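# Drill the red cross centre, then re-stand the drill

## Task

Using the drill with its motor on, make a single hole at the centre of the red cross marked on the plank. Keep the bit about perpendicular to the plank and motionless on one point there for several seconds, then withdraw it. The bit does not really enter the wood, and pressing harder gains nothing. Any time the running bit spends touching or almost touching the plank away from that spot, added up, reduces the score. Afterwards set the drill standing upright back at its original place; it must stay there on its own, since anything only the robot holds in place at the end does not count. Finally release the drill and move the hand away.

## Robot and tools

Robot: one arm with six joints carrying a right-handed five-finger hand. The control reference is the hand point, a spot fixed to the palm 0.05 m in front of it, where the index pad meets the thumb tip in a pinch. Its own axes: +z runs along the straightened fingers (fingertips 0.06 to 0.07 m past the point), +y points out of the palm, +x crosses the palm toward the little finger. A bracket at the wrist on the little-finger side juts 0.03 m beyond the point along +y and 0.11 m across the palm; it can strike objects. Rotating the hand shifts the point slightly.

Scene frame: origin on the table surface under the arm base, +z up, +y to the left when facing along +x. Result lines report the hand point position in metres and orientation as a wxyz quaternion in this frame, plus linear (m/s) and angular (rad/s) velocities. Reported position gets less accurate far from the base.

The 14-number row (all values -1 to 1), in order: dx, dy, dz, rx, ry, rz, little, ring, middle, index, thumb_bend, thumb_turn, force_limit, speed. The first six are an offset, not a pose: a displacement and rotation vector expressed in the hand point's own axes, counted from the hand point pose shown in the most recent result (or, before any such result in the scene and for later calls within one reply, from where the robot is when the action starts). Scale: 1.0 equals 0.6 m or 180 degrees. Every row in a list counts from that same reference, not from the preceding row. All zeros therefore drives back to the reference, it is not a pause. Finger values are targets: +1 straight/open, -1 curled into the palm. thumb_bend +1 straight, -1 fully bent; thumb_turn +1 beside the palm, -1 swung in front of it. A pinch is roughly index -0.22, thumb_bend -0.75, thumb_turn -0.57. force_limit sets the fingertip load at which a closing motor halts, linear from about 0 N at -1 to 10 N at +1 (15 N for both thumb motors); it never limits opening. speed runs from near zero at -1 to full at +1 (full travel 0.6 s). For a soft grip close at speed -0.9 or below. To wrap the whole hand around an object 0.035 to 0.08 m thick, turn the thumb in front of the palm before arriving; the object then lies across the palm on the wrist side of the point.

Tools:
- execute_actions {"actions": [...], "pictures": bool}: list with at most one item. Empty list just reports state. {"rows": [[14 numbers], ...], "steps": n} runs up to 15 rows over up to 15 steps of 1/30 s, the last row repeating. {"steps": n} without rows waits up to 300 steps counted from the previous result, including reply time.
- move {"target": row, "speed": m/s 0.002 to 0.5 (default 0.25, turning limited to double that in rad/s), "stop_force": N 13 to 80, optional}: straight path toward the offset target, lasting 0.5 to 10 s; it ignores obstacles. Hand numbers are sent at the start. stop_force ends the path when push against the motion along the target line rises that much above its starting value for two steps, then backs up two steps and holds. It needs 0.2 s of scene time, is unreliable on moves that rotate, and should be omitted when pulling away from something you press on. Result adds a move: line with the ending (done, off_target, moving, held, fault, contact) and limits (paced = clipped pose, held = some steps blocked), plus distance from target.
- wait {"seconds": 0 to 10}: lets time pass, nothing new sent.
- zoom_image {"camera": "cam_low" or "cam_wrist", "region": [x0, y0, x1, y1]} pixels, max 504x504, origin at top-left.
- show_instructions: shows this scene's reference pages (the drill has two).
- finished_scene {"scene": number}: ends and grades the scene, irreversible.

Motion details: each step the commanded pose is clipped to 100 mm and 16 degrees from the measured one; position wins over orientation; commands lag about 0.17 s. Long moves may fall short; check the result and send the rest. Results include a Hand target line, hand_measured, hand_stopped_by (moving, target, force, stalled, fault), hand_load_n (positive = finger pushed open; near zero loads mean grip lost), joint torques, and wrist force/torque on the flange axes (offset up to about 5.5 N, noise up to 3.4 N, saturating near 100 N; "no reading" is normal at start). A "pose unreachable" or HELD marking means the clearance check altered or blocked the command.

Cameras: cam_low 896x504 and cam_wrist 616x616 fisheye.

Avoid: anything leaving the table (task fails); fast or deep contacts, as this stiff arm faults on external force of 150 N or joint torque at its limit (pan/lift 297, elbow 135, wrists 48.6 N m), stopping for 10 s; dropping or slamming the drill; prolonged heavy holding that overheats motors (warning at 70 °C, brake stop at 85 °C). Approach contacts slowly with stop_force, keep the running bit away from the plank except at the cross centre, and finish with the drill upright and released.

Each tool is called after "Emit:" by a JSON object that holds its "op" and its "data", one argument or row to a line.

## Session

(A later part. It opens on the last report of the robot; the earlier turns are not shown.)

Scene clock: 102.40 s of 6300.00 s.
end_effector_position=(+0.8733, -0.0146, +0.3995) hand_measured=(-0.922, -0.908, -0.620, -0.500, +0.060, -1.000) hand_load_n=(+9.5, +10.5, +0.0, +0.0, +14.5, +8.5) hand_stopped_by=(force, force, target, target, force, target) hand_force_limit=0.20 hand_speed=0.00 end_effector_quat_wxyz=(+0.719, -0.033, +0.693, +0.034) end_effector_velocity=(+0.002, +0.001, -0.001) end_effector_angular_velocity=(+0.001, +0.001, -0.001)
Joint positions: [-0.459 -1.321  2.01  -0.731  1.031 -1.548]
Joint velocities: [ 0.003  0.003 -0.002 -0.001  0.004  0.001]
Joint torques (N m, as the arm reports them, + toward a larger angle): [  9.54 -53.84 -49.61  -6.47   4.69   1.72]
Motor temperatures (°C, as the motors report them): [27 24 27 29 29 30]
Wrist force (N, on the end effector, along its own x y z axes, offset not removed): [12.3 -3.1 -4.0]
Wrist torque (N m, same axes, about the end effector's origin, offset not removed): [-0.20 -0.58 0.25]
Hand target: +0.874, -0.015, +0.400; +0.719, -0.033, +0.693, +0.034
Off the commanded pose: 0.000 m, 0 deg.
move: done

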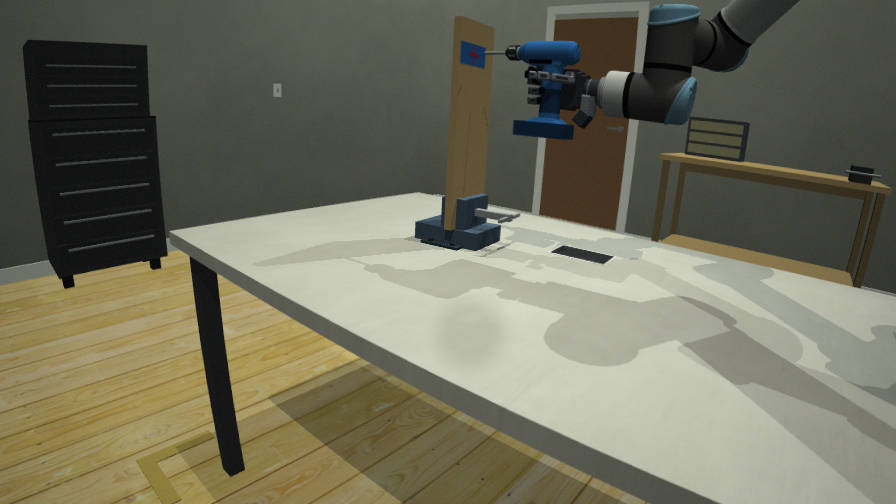

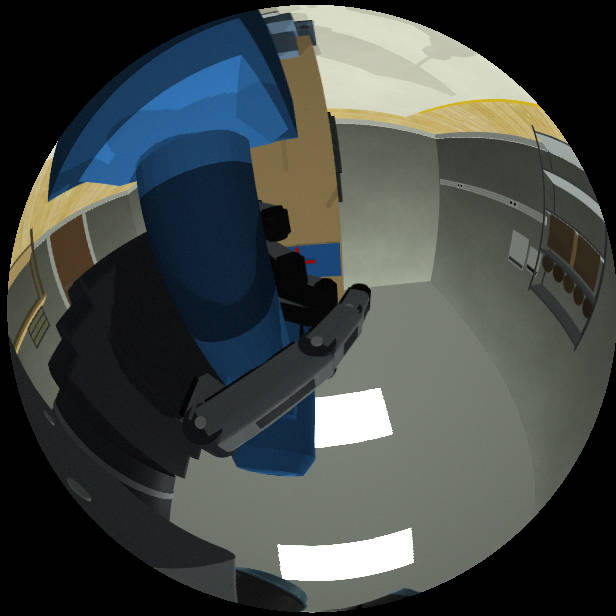

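Emit:
{"op": "move", "data": {
  "target": [0.007, 0, 0.033, 0, 0, 0, -0.98, -0.98, -0.62, -0.5, -0.3, -1, 0.2, 0],
  "speed": 0.02,
  "stop_force": 13
}}

Emit:
{"op": "zoom_image", "data": {
  "camera": "cam_low",
  "region": [445, 30, 515, 110]
}}

Scene clock: 110.43 s of 6300.00 s.
end_effector_position=(+0.8928, -0.0128, +0.3961) hand_measured=(-0.922, -0.908, -0.620, -0.500, +0.060, -1.000) hand_load_n=(+9.5, +10.5, +0.0, +0.0, +14.5, +8.5) hand_stopped_by=(force, force, target, target, force, target) hand_force_limit=0.20 hand_speed=0.00 end_effector_quat_wxyz=(+0.719, -0.033, +0.693, +0.034) end_effector_velocity=(+0.003, +0.001, -0.000) end_effector_angular_velocity=(-0.000, -0.001, +0.001)
Joint positions: [-0.443 -1.289  1.975 -0.727  1.047 -1.549]
Joint velocities: [ 0.003  0.004 -0.005  0.     0.002 -0.   ]
Joint torques (N m, as the arm reports them, + toward a larger angle): [ 10.21 -61.67 -47.33  -1.66   4.13  -1.77]
Motor temperatures (°C, as the motors report them): [27 24 27 29 29 30]
Wrist force (N, on the end effector, along its own x y z axes, offset not removed): [13.3 -6.0 -2.3]
Wrist torque (N m, same axes, about the end effector's origin, offset not removed): [-0.87 -0.81 0.11]
Hand target: +0.893, -0.013, +0.396; +0.719, -0.033, +0.693, +0.034
Off the commanded pose: 0.000 m, 0 deg.
move: done

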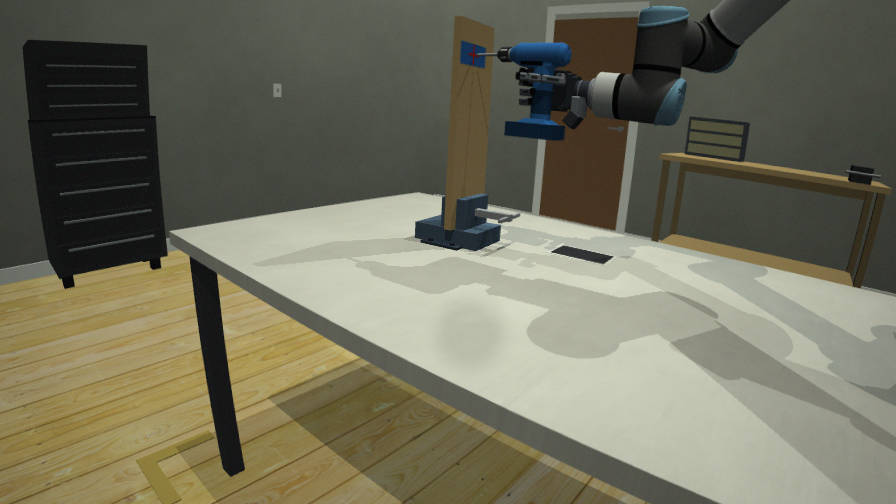

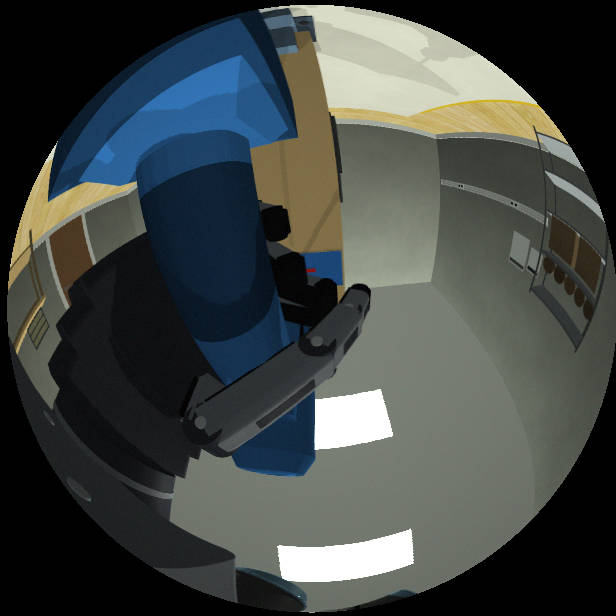

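Region (445, 30, 515, 110) of cam_low's 896x504 image, scaled by 6.300, with more detail than that image has; it fills the left 441 columns of this view, and the rest is white.

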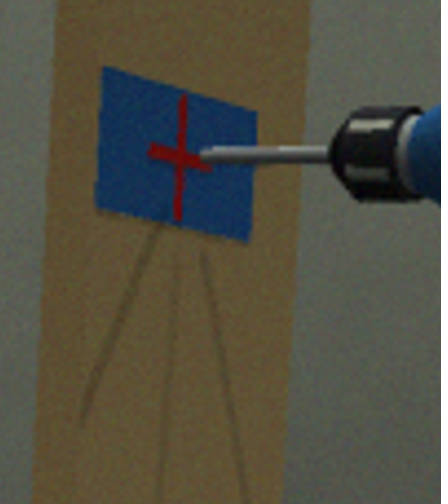

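Emit:
{"op": "move", "data": {
  "target": [0.002, 0.005, 0.009, 0, 0, 0, -0.98, -0.98, -0.62, -0.5, -0.3, -1, 0.2, -0.7],
  "speed": 0.008,
  "stop_force": 13
}}

Emit:
{"op": "move", "data": {
  "target": [0.0003, 0, 0.008, 0, 0, 0, -0.98, -0.98, -0.62, -0.5, -0.3, -1, 0.2, -0.7],
  "speed": 0.002,
  "stop_force": 13
}}

Emit:
{"op": "zoom_image", "data": {
  "camera": "cam_low",
  "region": [445, 30, 515, 110]
}}

Scene clock: 116.67 s of 6300.00 s.
end_effector_position=(+0.8978, -0.0094, +0.3951) hand_measured=(-0.922, -0.908, -0.620, -0.500, +0.060, -1.000) hand_load_n=(+9.5, +10.5, +0.0, +0.0, +14.5, +8.5) hand_stopped_by=(force, force, target, target, force, target) hand_force_limit=0.20 hand_speed=-0.70 end_effector_quat_wxyz=(+0.719, -0.033, +0.693, +0.034) end_effector_velocity=(+0.000, +0.003, -0.001) end_effector_angular_velocity=(+0.001, +0.002, +0.001)
Joint positions: [-0.434 -1.282  1.967 -0.726  1.055 -1.55 ]
Joint velocities: [ 0.004  0.001  0.     0.001  0.003 -0.   ]
Joint torques (N m, as the arm reports them, + toward a larger angle): [  7.12 -60.51 -47.84  -1.73   4.64  -1.88]
Motor temperatures (°C, as the motors report them): [27 24 27 29 29 30]
Wrist force (N, on the end effector, along its own x y z axes, offset not removed): [15.2 1.3 -1.3]
Wrist torque (N m, same axes, about the end effector's origin, offset not removed): [0.18 -1.12 0.44]
Hand target: +0.898, -0.009, +0.395; +0.719, -0.033, +0.693, +0.034
Off the commanded pose: 0.000 m, 0 deg.
move: done

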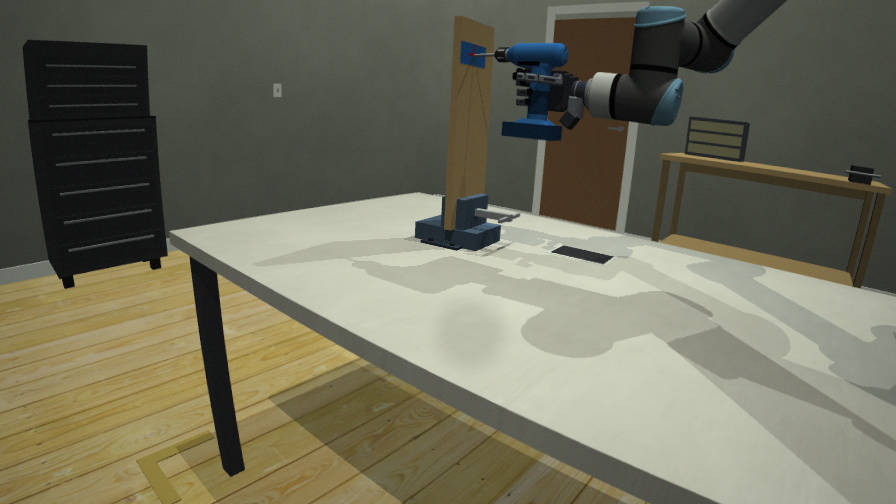

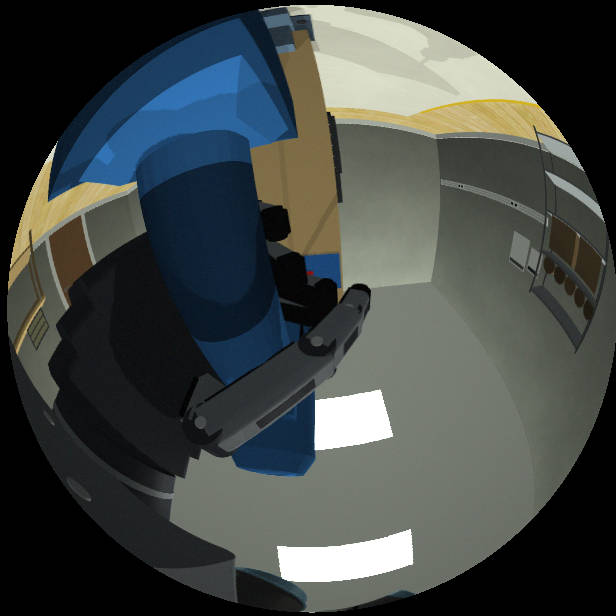

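Scene clock: 118.30 s of 6300.00 s.
end_effector_position=(+0.9003, -0.0091, +0.3950) hand_measured=(-0.922, -0.908, -0.620, -0.500, +0.060, -1.000) hand_load_n=(+9.5, +10.5, +0.0, +0.0, +15.0, +8.5) hand_stopped_by=(force, force, target, target, force, target) hand_force_limit=0.20 hand_speed=-0.70 end_effector_quat_wxyz=(+0.719, -0.033, +0.693, +0.034) end_effector_velocity=(-0.000, +0.000, -0.000) end_effector_angular_velocity=(-0.000, +0.000, -0.000)
Joint positions: [-0.432 -1.279  1.962 -0.725  1.057 -1.55 ]
Joint velocities: [-0. -0.  0.  0.  0. -0.]
Joint torques (N m, as the arm reports them, + toward a larger angle): [ -1.05 -82.43 -45.19  -5.65   1.8   -1.87]
Motor temperatures (°C, as the motors report them): [27 24 27 29 29 30]
Wrist force (N, on the end effector, along its own x y z axes, offset not removed): [11.3 -5.0 -25.6]
Wrist torque (N m, same axes, about the end effector's origin, offset not removed): [0.75 -1.10 0.16]
Hand target: +0.900, -0.009, +0.395; +0.719, -0.033, +0.693, +0.034
Off the commanded pose: 0.002 m, 0 deg.
move: contact

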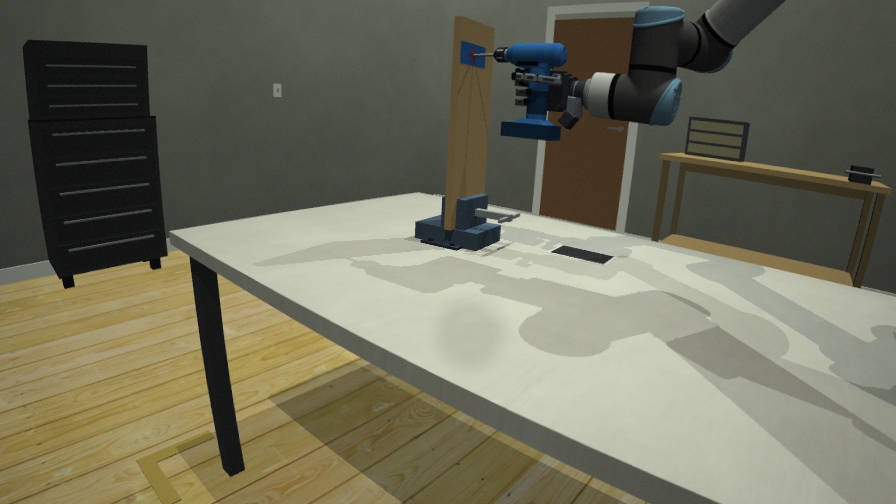

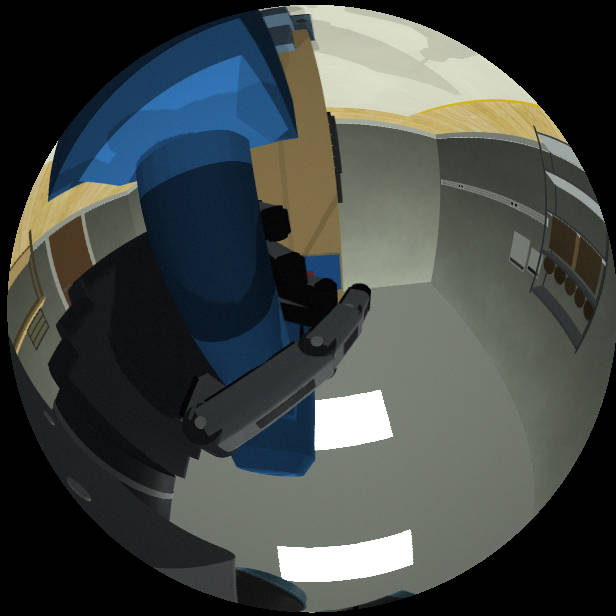

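Region (445, 30, 515, 110) of cam_low's 896x504 image, scaled by 6.300, with more detail than that image has; it fills the left 441 columns of this view, and the rest is white.

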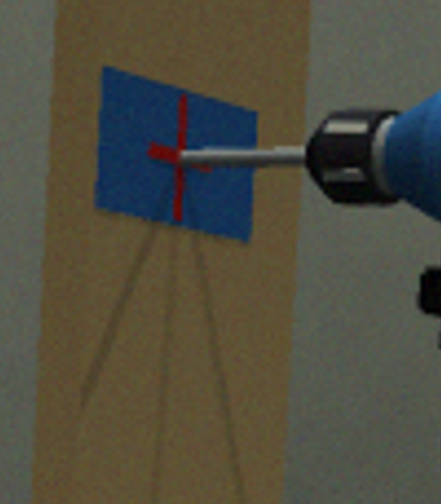

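On the centre. Pull the trigger (easing pressure a hair).

Emit:
{"op": "move", "data": {
  "target": [0, 0, -0.0003, 0, 0, 0, -0.98, -0.98, -0.62, -0.95, -0.3, -1, 0.2, -0.7],
  "speed": 0.002
}}

Emit:
{"op": "wait", "data": {
  "seconds": 5
}}

Emit:
{"op": "zoom_image", "data": {
  "camera": "cam_low",
  "region": [445, 30, 515, 110]
}}

Scene clock: 120.97 s of 6300.00 s.
end_effector_position=(+0.9001, -0.0092, +0.3951) hand_measured=(-0.922, -0.908, -0.620, -0.796, +0.060, -1.000) hand_load_n=(+9.5, +10.5, +0.0, +6.5, +14.5, +8.5) hand_stopped_by=(force, force, target, force, force, target) hand_force_limit=0.20 hand_speed=-0.70 end_effector_quat_wxyz=(+0.719, -0.033, +0.693, +0.034) end_effector_velocity=(+0.001, +0.000, -0.001) end_effector_angular_velocity=(+0.000, +0.000, +0.000)
Joint positions: [-0.433 -1.279  1.962 -0.725  1.057 -1.55 ]
Joint velocities: [ 0.     0.001 -0.001 -0.    -0.    -0.   ]
Joint torques (N m, as the arm reports them, + toward a larger angle): [ -9.46 -82.94 -37.43  -5.46  -1.87   0.48]
Motor temperatures (°C, as the motors report them): [27 24 27 29 29 30]
Wrist force (N, on the end effector, along its own x y z axes, offset not removed): [15.9 0.5 -8.0]
Wrist torque (N m, same axes, about the end effector's origin, offset not removed): [-0.13 -1.31 0.57]
Hand target: +0.900, -0.009, +0.395; +0.719, -0.033, +0.693, +0.034
Off the commanded pose: 0.000 m, 0 deg.
move: done

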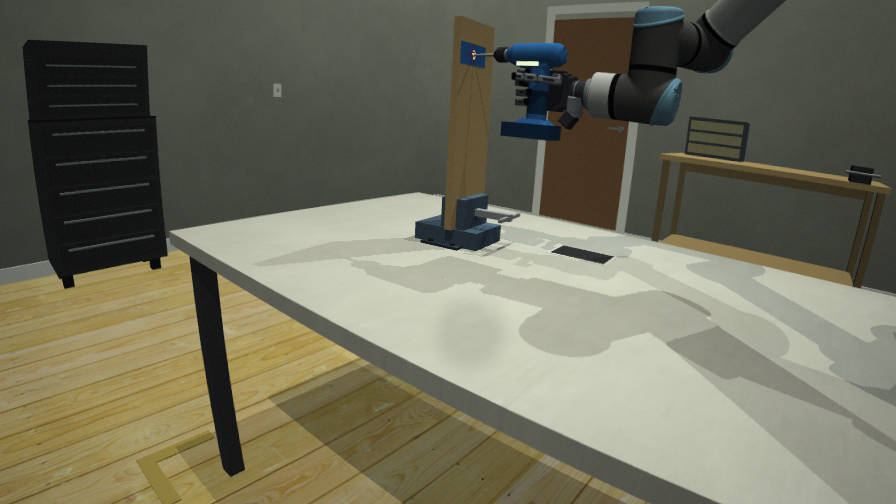

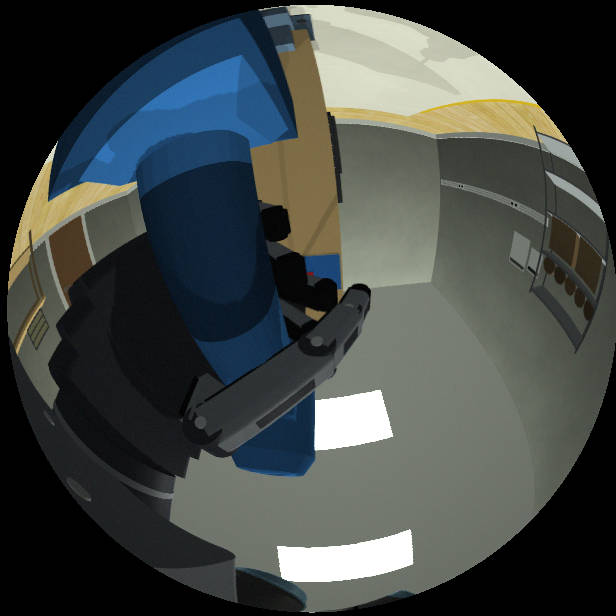

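Scene clock: 125.97 s of 6300.00 s.
end_effector_position=(+0.9001, -0.0092, +0.3950) hand_measured=(-0.922, -0.908, -0.620, -0.796, +0.060, -1.000) hand_load_n=(+9.5, +10.5, +0.0, +6.5, +14.5, +8.5) hand_stopped_by=(force, force, target, force, force, target) hand_force_limit=0.20 hand_speed=-0.70 end_effector_quat_wxyz=(+0.719, -0.033, +0.693, +0.034) end_effector_velocity=(-0.000, -0.001, -0.003) end_effector_angular_velocity=(+0.002, +0.003, -0.001)
Joint positions: [-0.433 -1.279  1.962 -0.725  1.057 -1.55 ]
Joint velocities: [-0.001  0.002  0.001  0.     0.     0.   ]
Joint torques (N m, as the arm reports them, + toward a larger angle): [ -9.42 -54.3  -36.8   -2.08   5.05   1.75]
Motor temperatures (°C, as the motors report them): [27 24 27 29 29 30]
Wrist force (N, on the end effector, along its own x y z axes, offset not removed): [7.5 -6.2 -16.3]
Wrist torque (N m, same axes, about the end effector's origin, offset not removed): [-0.45 -0.20 -0.21]
Hand target: +0.900, -0.009, +0.395; +0.719, -0.033, +0.693, +0.034
Off the commanded pose: 0.000 m, 0 deg.
Steps of this call (steps 1 to 150: nothing new was sent). Readings (end_effector_position | what the end effector reports):
1: (+0.9001, -0.0092, +0.3951) | hand_measured=(-0.922, -0.908, -0.620, -0.796, +0.060, -1.000) hand_load_n=(+9.5, +10.5, +0.0, +6.5, +14.5, +8.5) hand_stopped_by=(force, force, target, force, force, target) hand_force_limit=0.20 hand_speed=-0.70
2: (+0.9001, -0.0092, +0.3951) | hand_measured=(-0.922, -0.908, -0.620, -0.796, +0.060, -1.000) hand_load_n=(+9.5, +10.5, +0.0, +6.5, +14.5, +8.5) hand_stopped_by=(force, force, target, force, force, target) hand_force_limit=0.20 hand_speed=-0.70
4: (+0.9001, -0.0092, +0.3951) | hand_measured=(-0.922, -0.908, -0.620, -0.796, +0.060, -1.000) hand_load_n=(+9.5, +10.5, +0.0, +6.5, +14.5, +8.5) hand_stopped_by=(force, force, target, force, force, target) hand_force_limit=0.20 hand_speed=-0.70
8: (+0.9001, -0.0092, +0.3951) | hand_measured=(-0.922, -0.908, -0.620, -0.796, +0.060, -1.000) hand_load_n=(+9.5, +10.5, +0.0, +6.5, +14.5, +8.5) hand_stopped_by=(force, force, target, force, force, target) hand_force_limit=0.20 hand_speed=-0.70
150: the state above

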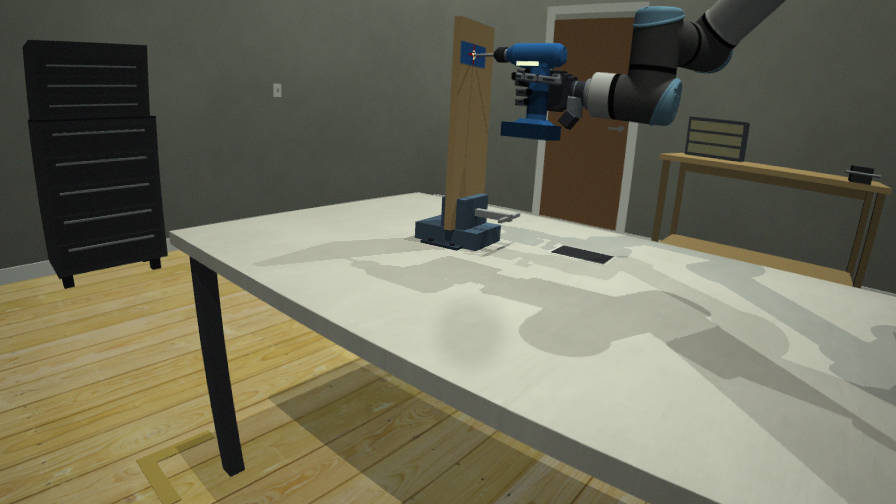

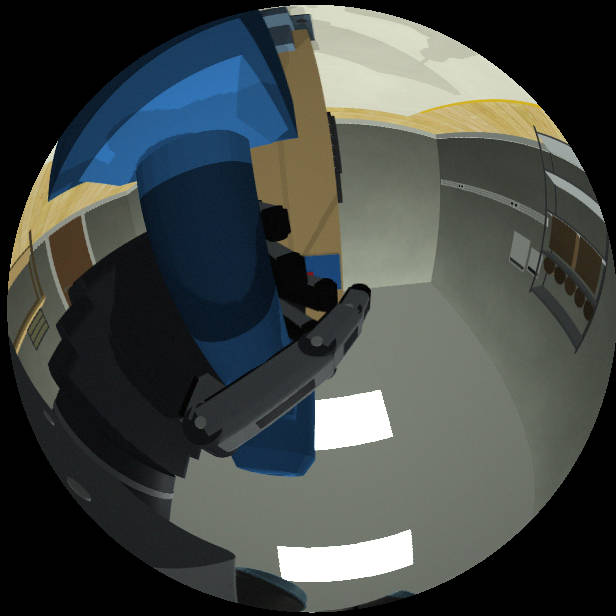

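Region (445, 30, 515, 110) of cam_low's 896x504 image, scaled by 6.300, with more detail than that image has; it fills the left 441 columns of this view, and the rest is white.

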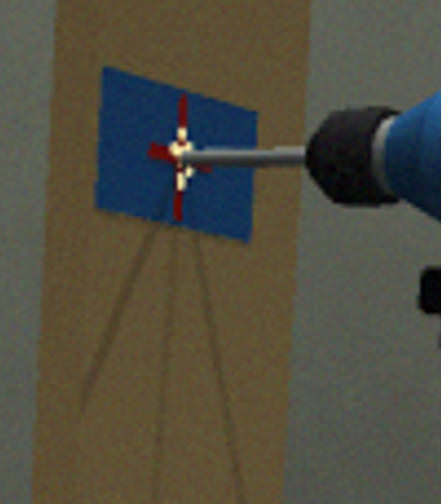

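Emit:
{"op": "move", "data": {
  "target": [0, 0, 0, 0, 0, 0, -0.98, -0.98, -0.62, -0.5, -0.3, -1, 0.2, 0],
  "speed": 0.002
}}

Emit:
{"op": "move", "data": {
  "target": [0, 0, -0.13, 0, 0, 0, -0.98, -0.98, -0.62, -0.5, -0.3, -1, 0.2, 0],
  "speed": 0.07
}}

Emit:
{"op": "zoom_image", "data": {
  "camera": "cam_low",
  "region": [445, 30, 515, 110]
}}

Scene clock: 129.67 s of 6300.00 s.
end_effector_position=(+0.9001, -0.0092, +0.3950) hand_measured=(-0.922, -0.908, -0.620, -0.500, +0.060, -1.000) hand_load_n=(+9.5, +10.5, +0.0, +0.0, +14.5, +8.5) hand_stopped_by=(force, force, target, target, force, target) hand_force_limit=0.20 hand_speed=0.00 end_effector_quat_wxyz=(+0.719, -0.033, +0.693, +0.034) end_effector_velocity=(-0.000, -0.000, +0.001) end_effector_angular_velocity=(-0.000, -0.001, -0.000)
Joint positions: [-0.433 -1.279  1.962 -0.725  1.057 -1.55 ]
Joint velocities: [-0.    -0.001 -0.     0.     0.     0.   ]
Joint torques (N m, as the arm reports them, + toward a larger angle): [-12.17 -56.74 -37.26  -2.47   1.89   1.52]
Motor temperatures (°C, as the motors report them): [27 24 27 29 29 30]
Wrist force (N, on the end effector, along its own x y z axes, offset not removed): [12.7 -7.7 -13.4]
Wrist torque (N m, same axes, about the end effector's origin, offset not removed): [-0.54 -1.19 0.27]
Hand target: +0.900, -0.009, +0.395; +0.719, -0.033, +0.693, +0.034
Off the commanded pose: 0.000 m, 0 deg.
move: done

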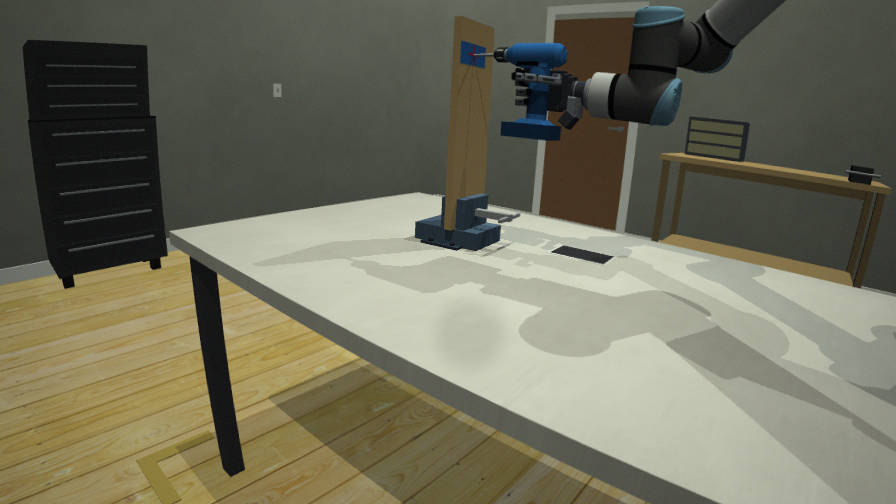

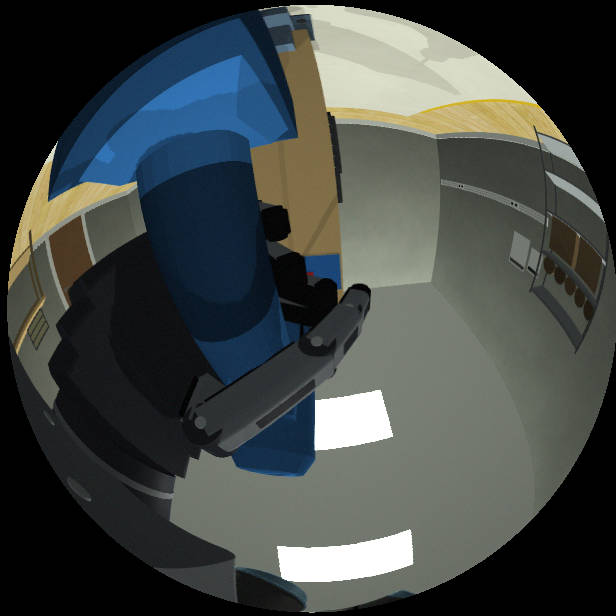

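Scene clock: 131.27 s of 6300.00 s.
end_effector_position=(+0.8228, -0.0166, +0.3921) hand_measured=(-0.922, -0.908, -0.620, -0.500, +0.060, -1.000) hand_load_n=(+8.5, +11.5, +0.0, +0.0, +10.5, +8.5) hand_stopped_by=(force, force, target, target, force, target) hand_force_limit=0.20 hand_speed=0.00 end_effector_quat_wxyz=(+0.719, -0.033, +0.693, +0.034) end_effector_velocity=(-0.003, -0.002, +0.000) end_effector_angular_velocity=(-0.000, -0.001, -0.002)
Joint positions: [-0.502 -1.385  2.11  -0.769  0.988 -1.546]
Joint velocities: [-0.005 -0.004  0.005 -0.001 -0.003  0.   ]
Joint torques (N m, as the arm reports them, + toward a larger angle): [-14.53 -86.28 -31.44  -6.6   -3.32   1.92]
Motor temperatures (°C, as the motors report them): [27 24 27 29 29 30]
Wrist force (N, on the end effector, along its own x y z axes, offset not removed): [12.7 -3.9 -1.5]
Wrist torque (N m, same axes, about the end effector's origin, offset not removed): [-0.65 -0.51 0.32]
Hand target: +0.823, -0.017, +0.392; +0.719, -0.033, +0.693, +0.034
Off the commanded pose: 0.000 m, 0 deg.
move: done

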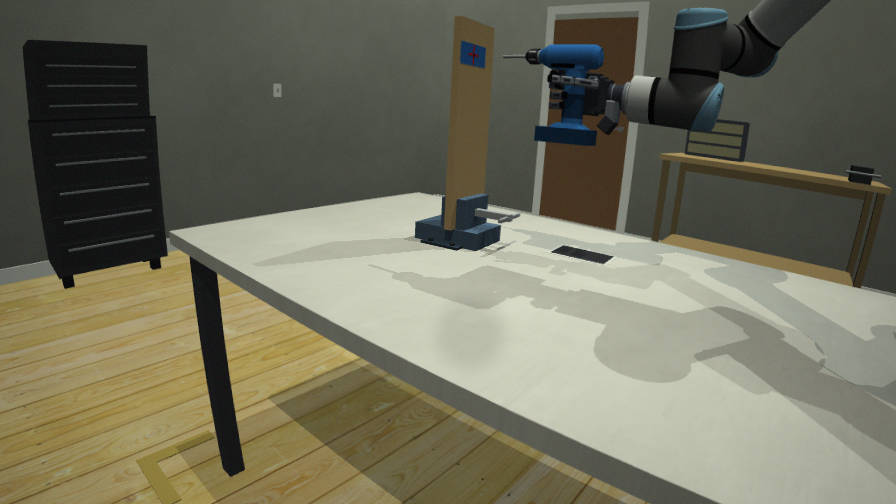

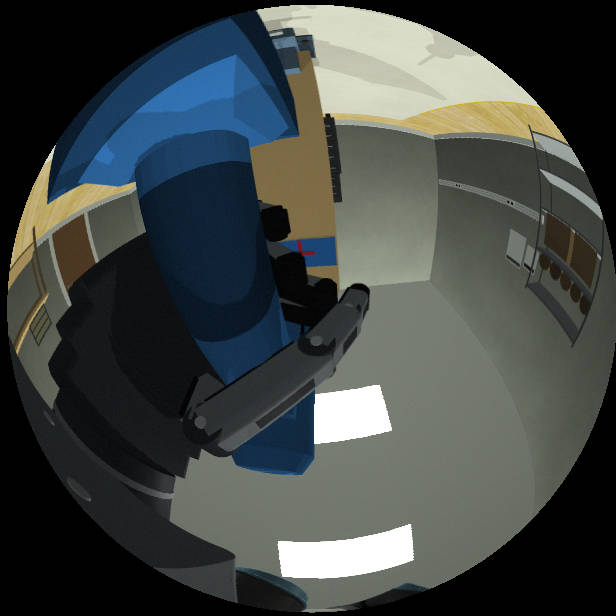

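Region (445, 30, 515, 110) of cam_low's 896x504 image, scaled by 6.300, with more detail than that image has; it fills the left 441 columns of this view, and the rest is white.

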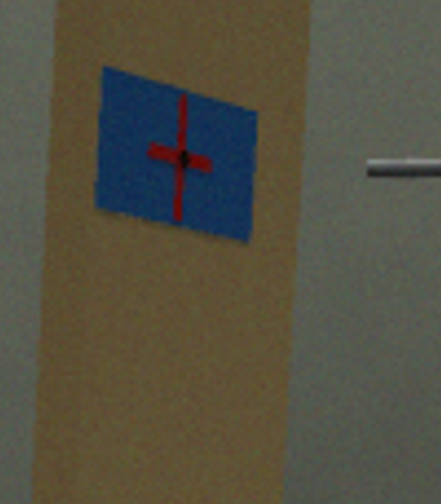

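Emit:
{"op": "execute_actions", "data": {
  "actions": []
}}

Scene clock: 138.97 s of 6300.00 s.
end_effector_position=(+0.8225, -0.0166, +0.3921) hand_measured=(-0.922, -0.908, -0.620, -0.500, +0.060, -1.000) hand_load_n=(+8.5, +11.5, +0.0, +0.0, +10.5, +8.5) hand_stopped_by=(force, force, target, target, force, target) hand_force_limit=0.20 hand_speed=0.00 end_effector_quat_wxyz=(+0.719, -0.033, +0.693, +0.034) end_effector_velocity=(+0.001, -0.000, -0.000) end_effector_angular_velocity=(+0.000, +0.000, -0.000)
Joint positions: [-0.502 -1.385  2.111 -0.769  0.988 -1.546]
Joint velocities: [-0.     0.001 -0.001 -0.    -0.    -0.   ]
Joint torques (N m, as the arm reports them, + toward a larger angle): [-13.02 -78.88 -32.51  -5.91  -3.36   1.74]
Motor temperatures (°C, as the motors report them): [27 24 27 29 29 30]
Wrist force (N, on the end effector, along its own x y z axes, offset not removed): [12.0 1.6 -2.3]
Wrist torque (N m, same axes, about the end effector's origin, offset not removed): [0.51 -0.74 0.42]
Hand target: +0.823, -0.017, +0.392; +0.719, -0.033, +0.693, +0.034
Off the commanded pose: 0.000 m, 0 deg.
Steps of this call (steps 1 to 231: nothing new was sent). Readings (end_effector_position | what the end effector reports):
1: (+0.8228, -0.0166, +0.3921) | hand_measured=(-0.922, -0.908, -0.620, -0.500, +0.060, -1.000) hand_load_n=(+8.5, +11.5, +0.0, +0.0, +10.5, +8.5) hand_stopped_by=(force, force, target, target, force, target) hand_force_limit=0.20 hand_speed=0.00
2: (+0.8227, -0.0166, +0.3921) | hand_measured=(-0.922, -0.908, -0.620, -0.500, +0.060, -1.000) hand_load_n=(+8.5, +11.5, +0.0, +0.0, +10.5, +8.5) hand_stopped_by=(force, force, target, target, force, target) hand_force_limit=0.20 hand_speed=0.00
4: (+0.8226, -0.0166, +0.3921) | hand_measured=(-0.922, -0.908, -0.620, -0.500, +0.060, -1.000) hand_load_n=(+8.5, +11.5, +0.0, +0.0, +10.5, +8.5) hand_stopped_by=(force, force, target, target, force, target) hand_force_limit=0.20 hand_speed=0.00
8: (+0.8226, -0.0166, +0.3921) | hand_measured=(-0.922, -0.908, -0.620, -0.500, +0.060, -1.000) hand_load_n=(+8.5, +11.5, +0.0, +0.0, +10.5, +8.5) hand_stopped_by=(force, force, target, target, force, target) hand_force_limit=0.20 hand_speed=0.00
231: the state above

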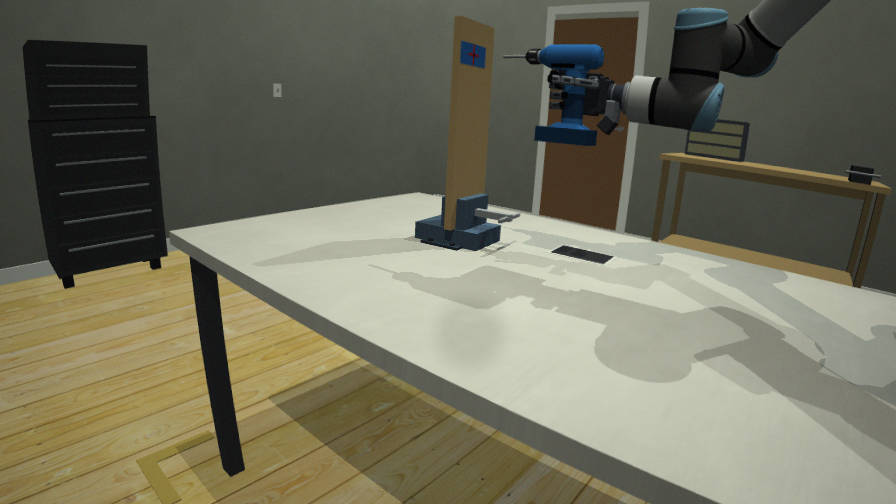

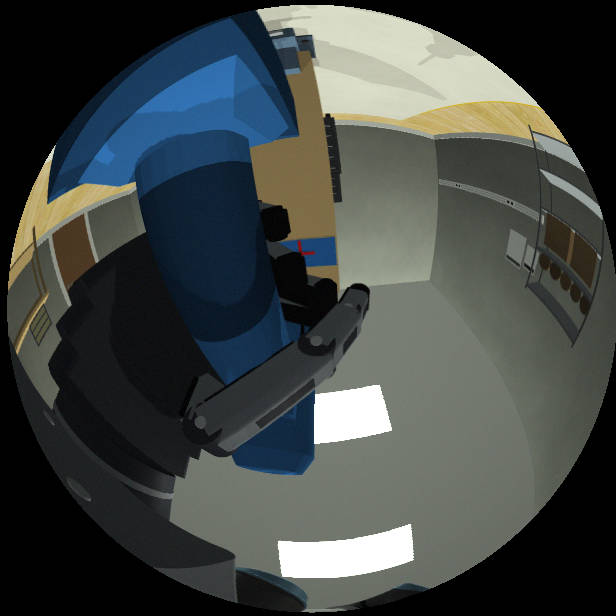

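Emit:
{"op": "move", "data": {
  "target": [0.22,-0.199,-0.053,0,0,0,-0.98,-0.98,-0.62,-0.5,-0.3,-1,0.2,0],
  "speed": 0.1
}}

Emit:
{"op": "move", "data": {
  "target": [0.165,0,-0.006,0,0,0,-0.98,-0.98,-0.62,-0.5,-0.3,-1,0.2,0],
  "speed": 0.08
}}

Emit:
{"op": "zoom_image", "data": {
  "camera": "cam_low",
  "region": [520, 155, 680, 275]
}}

Scene clock: 147.03 s of 6300.00 s.
end_effector_position=(+0.8073, -0.1381, +0.2596) hand_measured=(-0.922, -0.908, -0.620, -0.500, +0.060, -1.000) hand_load_n=(+8.5, +11.5, +0.0, +0.0, +10.5, +8.5) hand_stopped_by=(force, force, target, target, force, target) hand_force_limit=0.20 hand_speed=0.00 end_effector_quat_wxyz=(+0.719, -0.033, +0.693, +0.034) end_effector_velocity=(+0.001, -0.002, -0.001) end_effector_angular_velocity=(-0.001, -0.002, +0.001)
Joint positions: [-0.699 -1.168  2.145 -1.027  0.791 -1.534]
Joint velocities: [-0.002  0.004 -0.002 -0.004 -0.003  0.001]
Joint torques (N m, as the arm reports them, + toward a larger angle): [-17.08 -57.56 -37.82  -5.66  -3.72   1.55]
Motor temperatures (°C, as the motors report them): [27 24 27 29 29 30]
Wrist force (N, on the end effector, along its own x y z axes, offset not removed): [14.9 1.3 3.0]
Wrist torque (N m, same axes, about the end effector's origin, offset not removed): [0.06 -1.11 0.67]
Hand target: +0.807, -0.138, +0.259; +0.719, -0.033, +0.693, +0.034
Off the commanded pose: 0.001 m, 0 deg.
move: done

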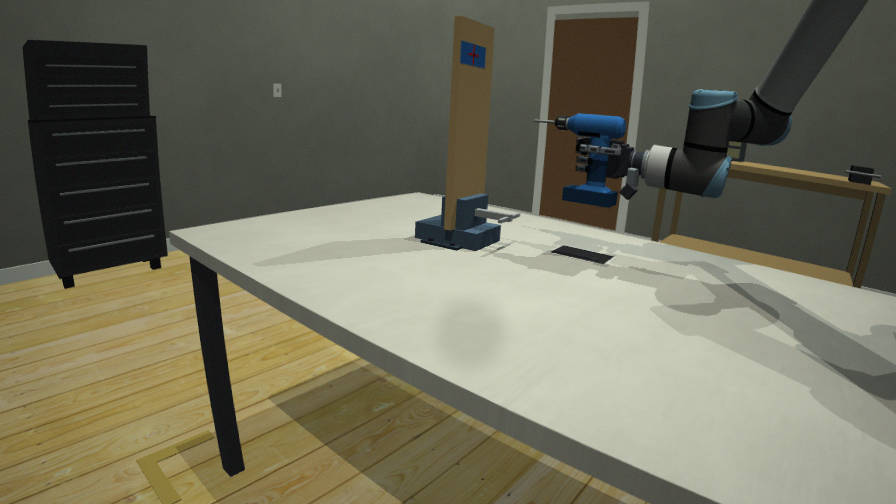

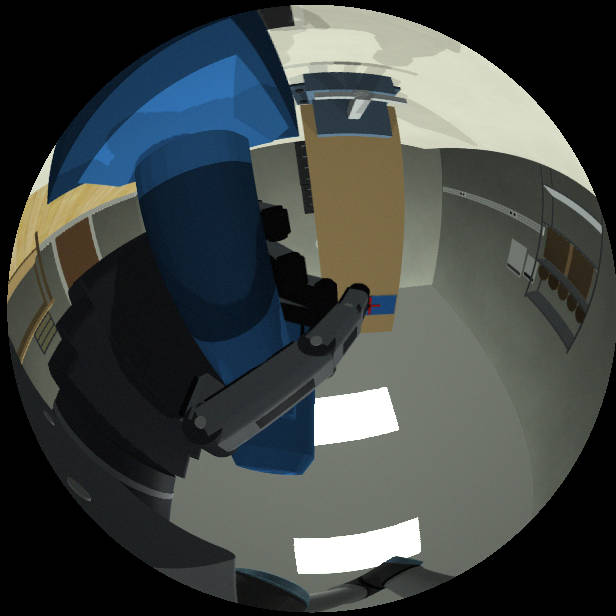

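Scene clock: 148.77 s of 6300.00 s.
end_effector_position=(+0.8074, -0.1383, +0.1608) hand_measured=(-0.922, -0.908, -0.620, -0.500, +0.060, -1.000) hand_load_n=(+8.5, +11.5, +0.0, +0.0, +10.5, +8.5) hand_stopped_by=(force, force, target, target, force, target) hand_force_limit=0.20 hand_speed=0.00 end_effector_quat_wxyz=(+0.719, -0.033, +0.693, +0.034) end_effector_velocity=(+0.001, +0.000, -0.001) end_effector_angular_velocity=(-0.001, -0.002, +0.000)
Joint positions: [-0.699 -0.999  2.159 -1.21   0.791 -1.534]
Joint velocities: [ 0.002  0.005 -0.002 -0.005  0.001  0.001]
Joint torques (N m, as the arm reports them, + toward a larger angle): [  9.87 -60.3  -29.22  -6.35   4.78   1.69]
Motor temperatures (°C, as the motors report them): [27 24 27 29 29 30]
Wrist force (N, on the end effector, along its own x y z axes, offset not removed): [10.2 -3.6 1.7]
Wrist torque (N m, same axes, about the end effector's origin, offset not removed): [-0.76 -0.19 0.26]
Hand target: +0.807, -0.138, +0.161; +0.719, -0.033, +0.693, +0.034
Off the commanded pose: 0.000 m, 0 deg.
move: done

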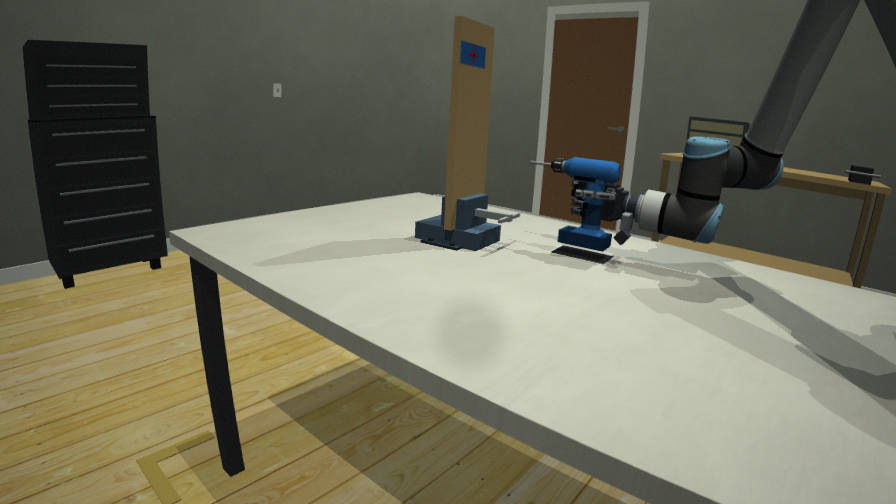

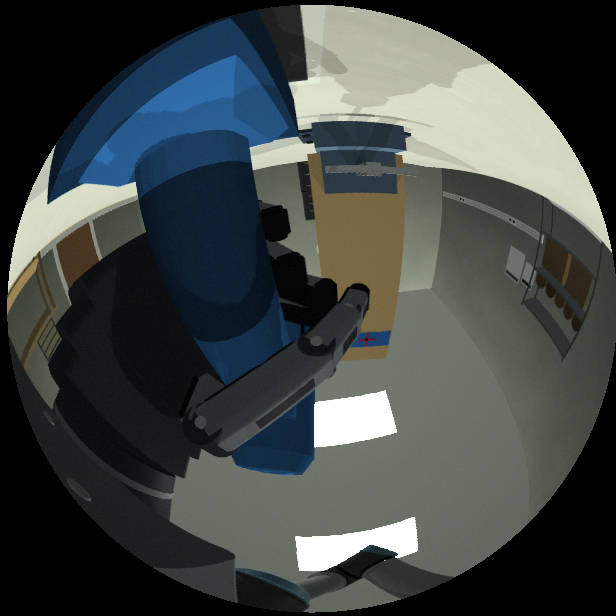

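Region (520, 155, 680, 275) of cam_low's 896x504 image, scaled by 3.150, with more detail than that image has; it fills the top 378 rows of this view, and the rest is white.

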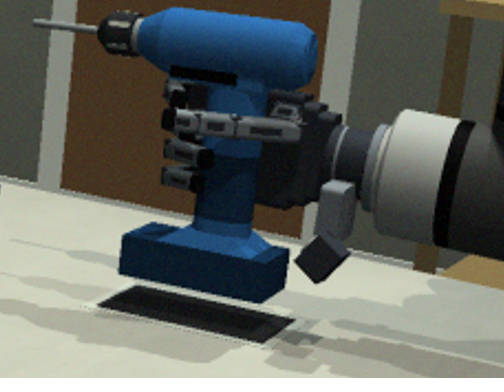

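Emit:
{"op": "move", "data": {
  "target": [0.027,0,0,0,-0.008,0,-0.98,-0.98,-0.62,-0.5,-0.3,-1,0.2,0],
  "speed": 0.03
}}

Emit:
{"op": "zoom_image", "data": {
  "camera": "cam_low",
  "region": [520, 155, 680, 275]
}}

Scene clock: 155.47 s of 6300.00 s.
end_effector_position=(+0.8079, -0.1383, +0.1449) hand_measured=(-0.922, -0.908, -0.620, -0.500, +0.060, -1.000) hand_load_n=(+8.5, +11.5, +0.0, +0.0, +10.5, +8.5) hand_stopped_by=(force, force, target, target, force, target) hand_force_limit=0.20 hand_speed=0.00 end_effector_quat_wxyz=(+0.728, -0.033, +0.684, +0.035) end_effector_velocity=(+0.000, -0.001, -0.003) end_effector_angular_velocity=(+0.001, -0.004, -0.001)
Joint positions: [-0.697 -0.96   2.162 -1.287  0.794 -1.51 ]
Joint velocities: [-0.001  0.007  0.    -0.012  0.001  0.005]
Joint torques (N m, as the arm reports them, + toward a larger angle): [  8.91 -61.02 -12.12  -5.77   4.8    1.96]
Motor temperatures (°C, as the motors report them): [27 24 27 29 29 30]
Wrist force (N, on the end effector, along its own x y z axes, offset not removed): [9.9 -1.6 -1.5]
Wrist torque (N m, same axes, about the end effector's origin, offset not removed): [-0.05 -0.18 0.18]
Hand target: +0.808, -0.138, +0.145; +0.728, -0.033, +0.684, +0.035
Off the commanded pose: 0.000 m, 0 deg.
move: done

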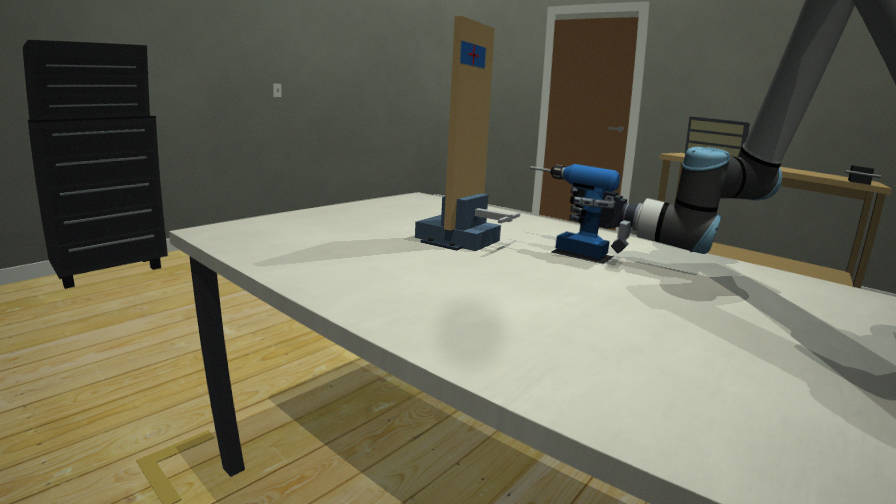

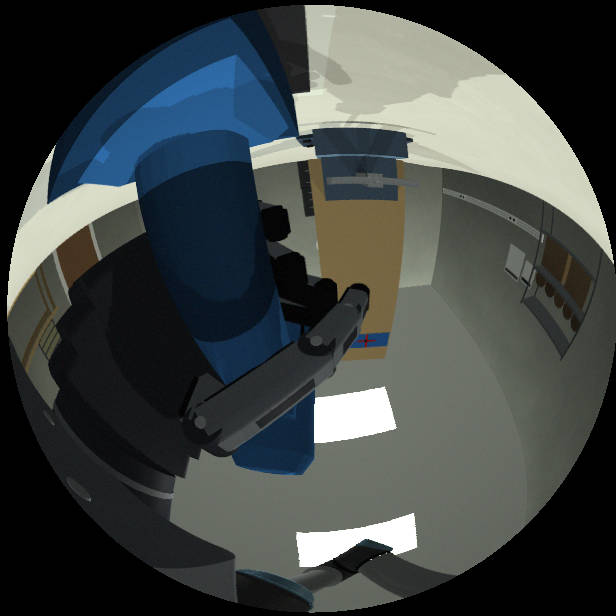

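Region (520, 155, 680, 275) of cam_low's 896x504 image, scaled by 3.150, with more detail than that image has; it fills the top 378 rows of this view, and the rest is white.

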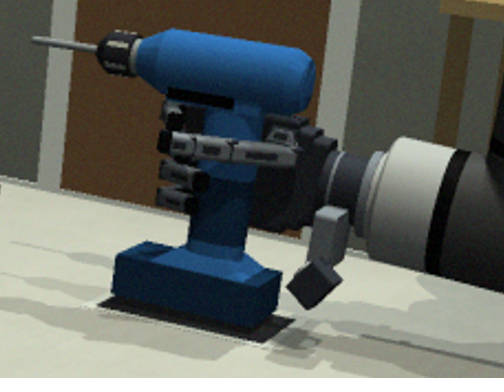

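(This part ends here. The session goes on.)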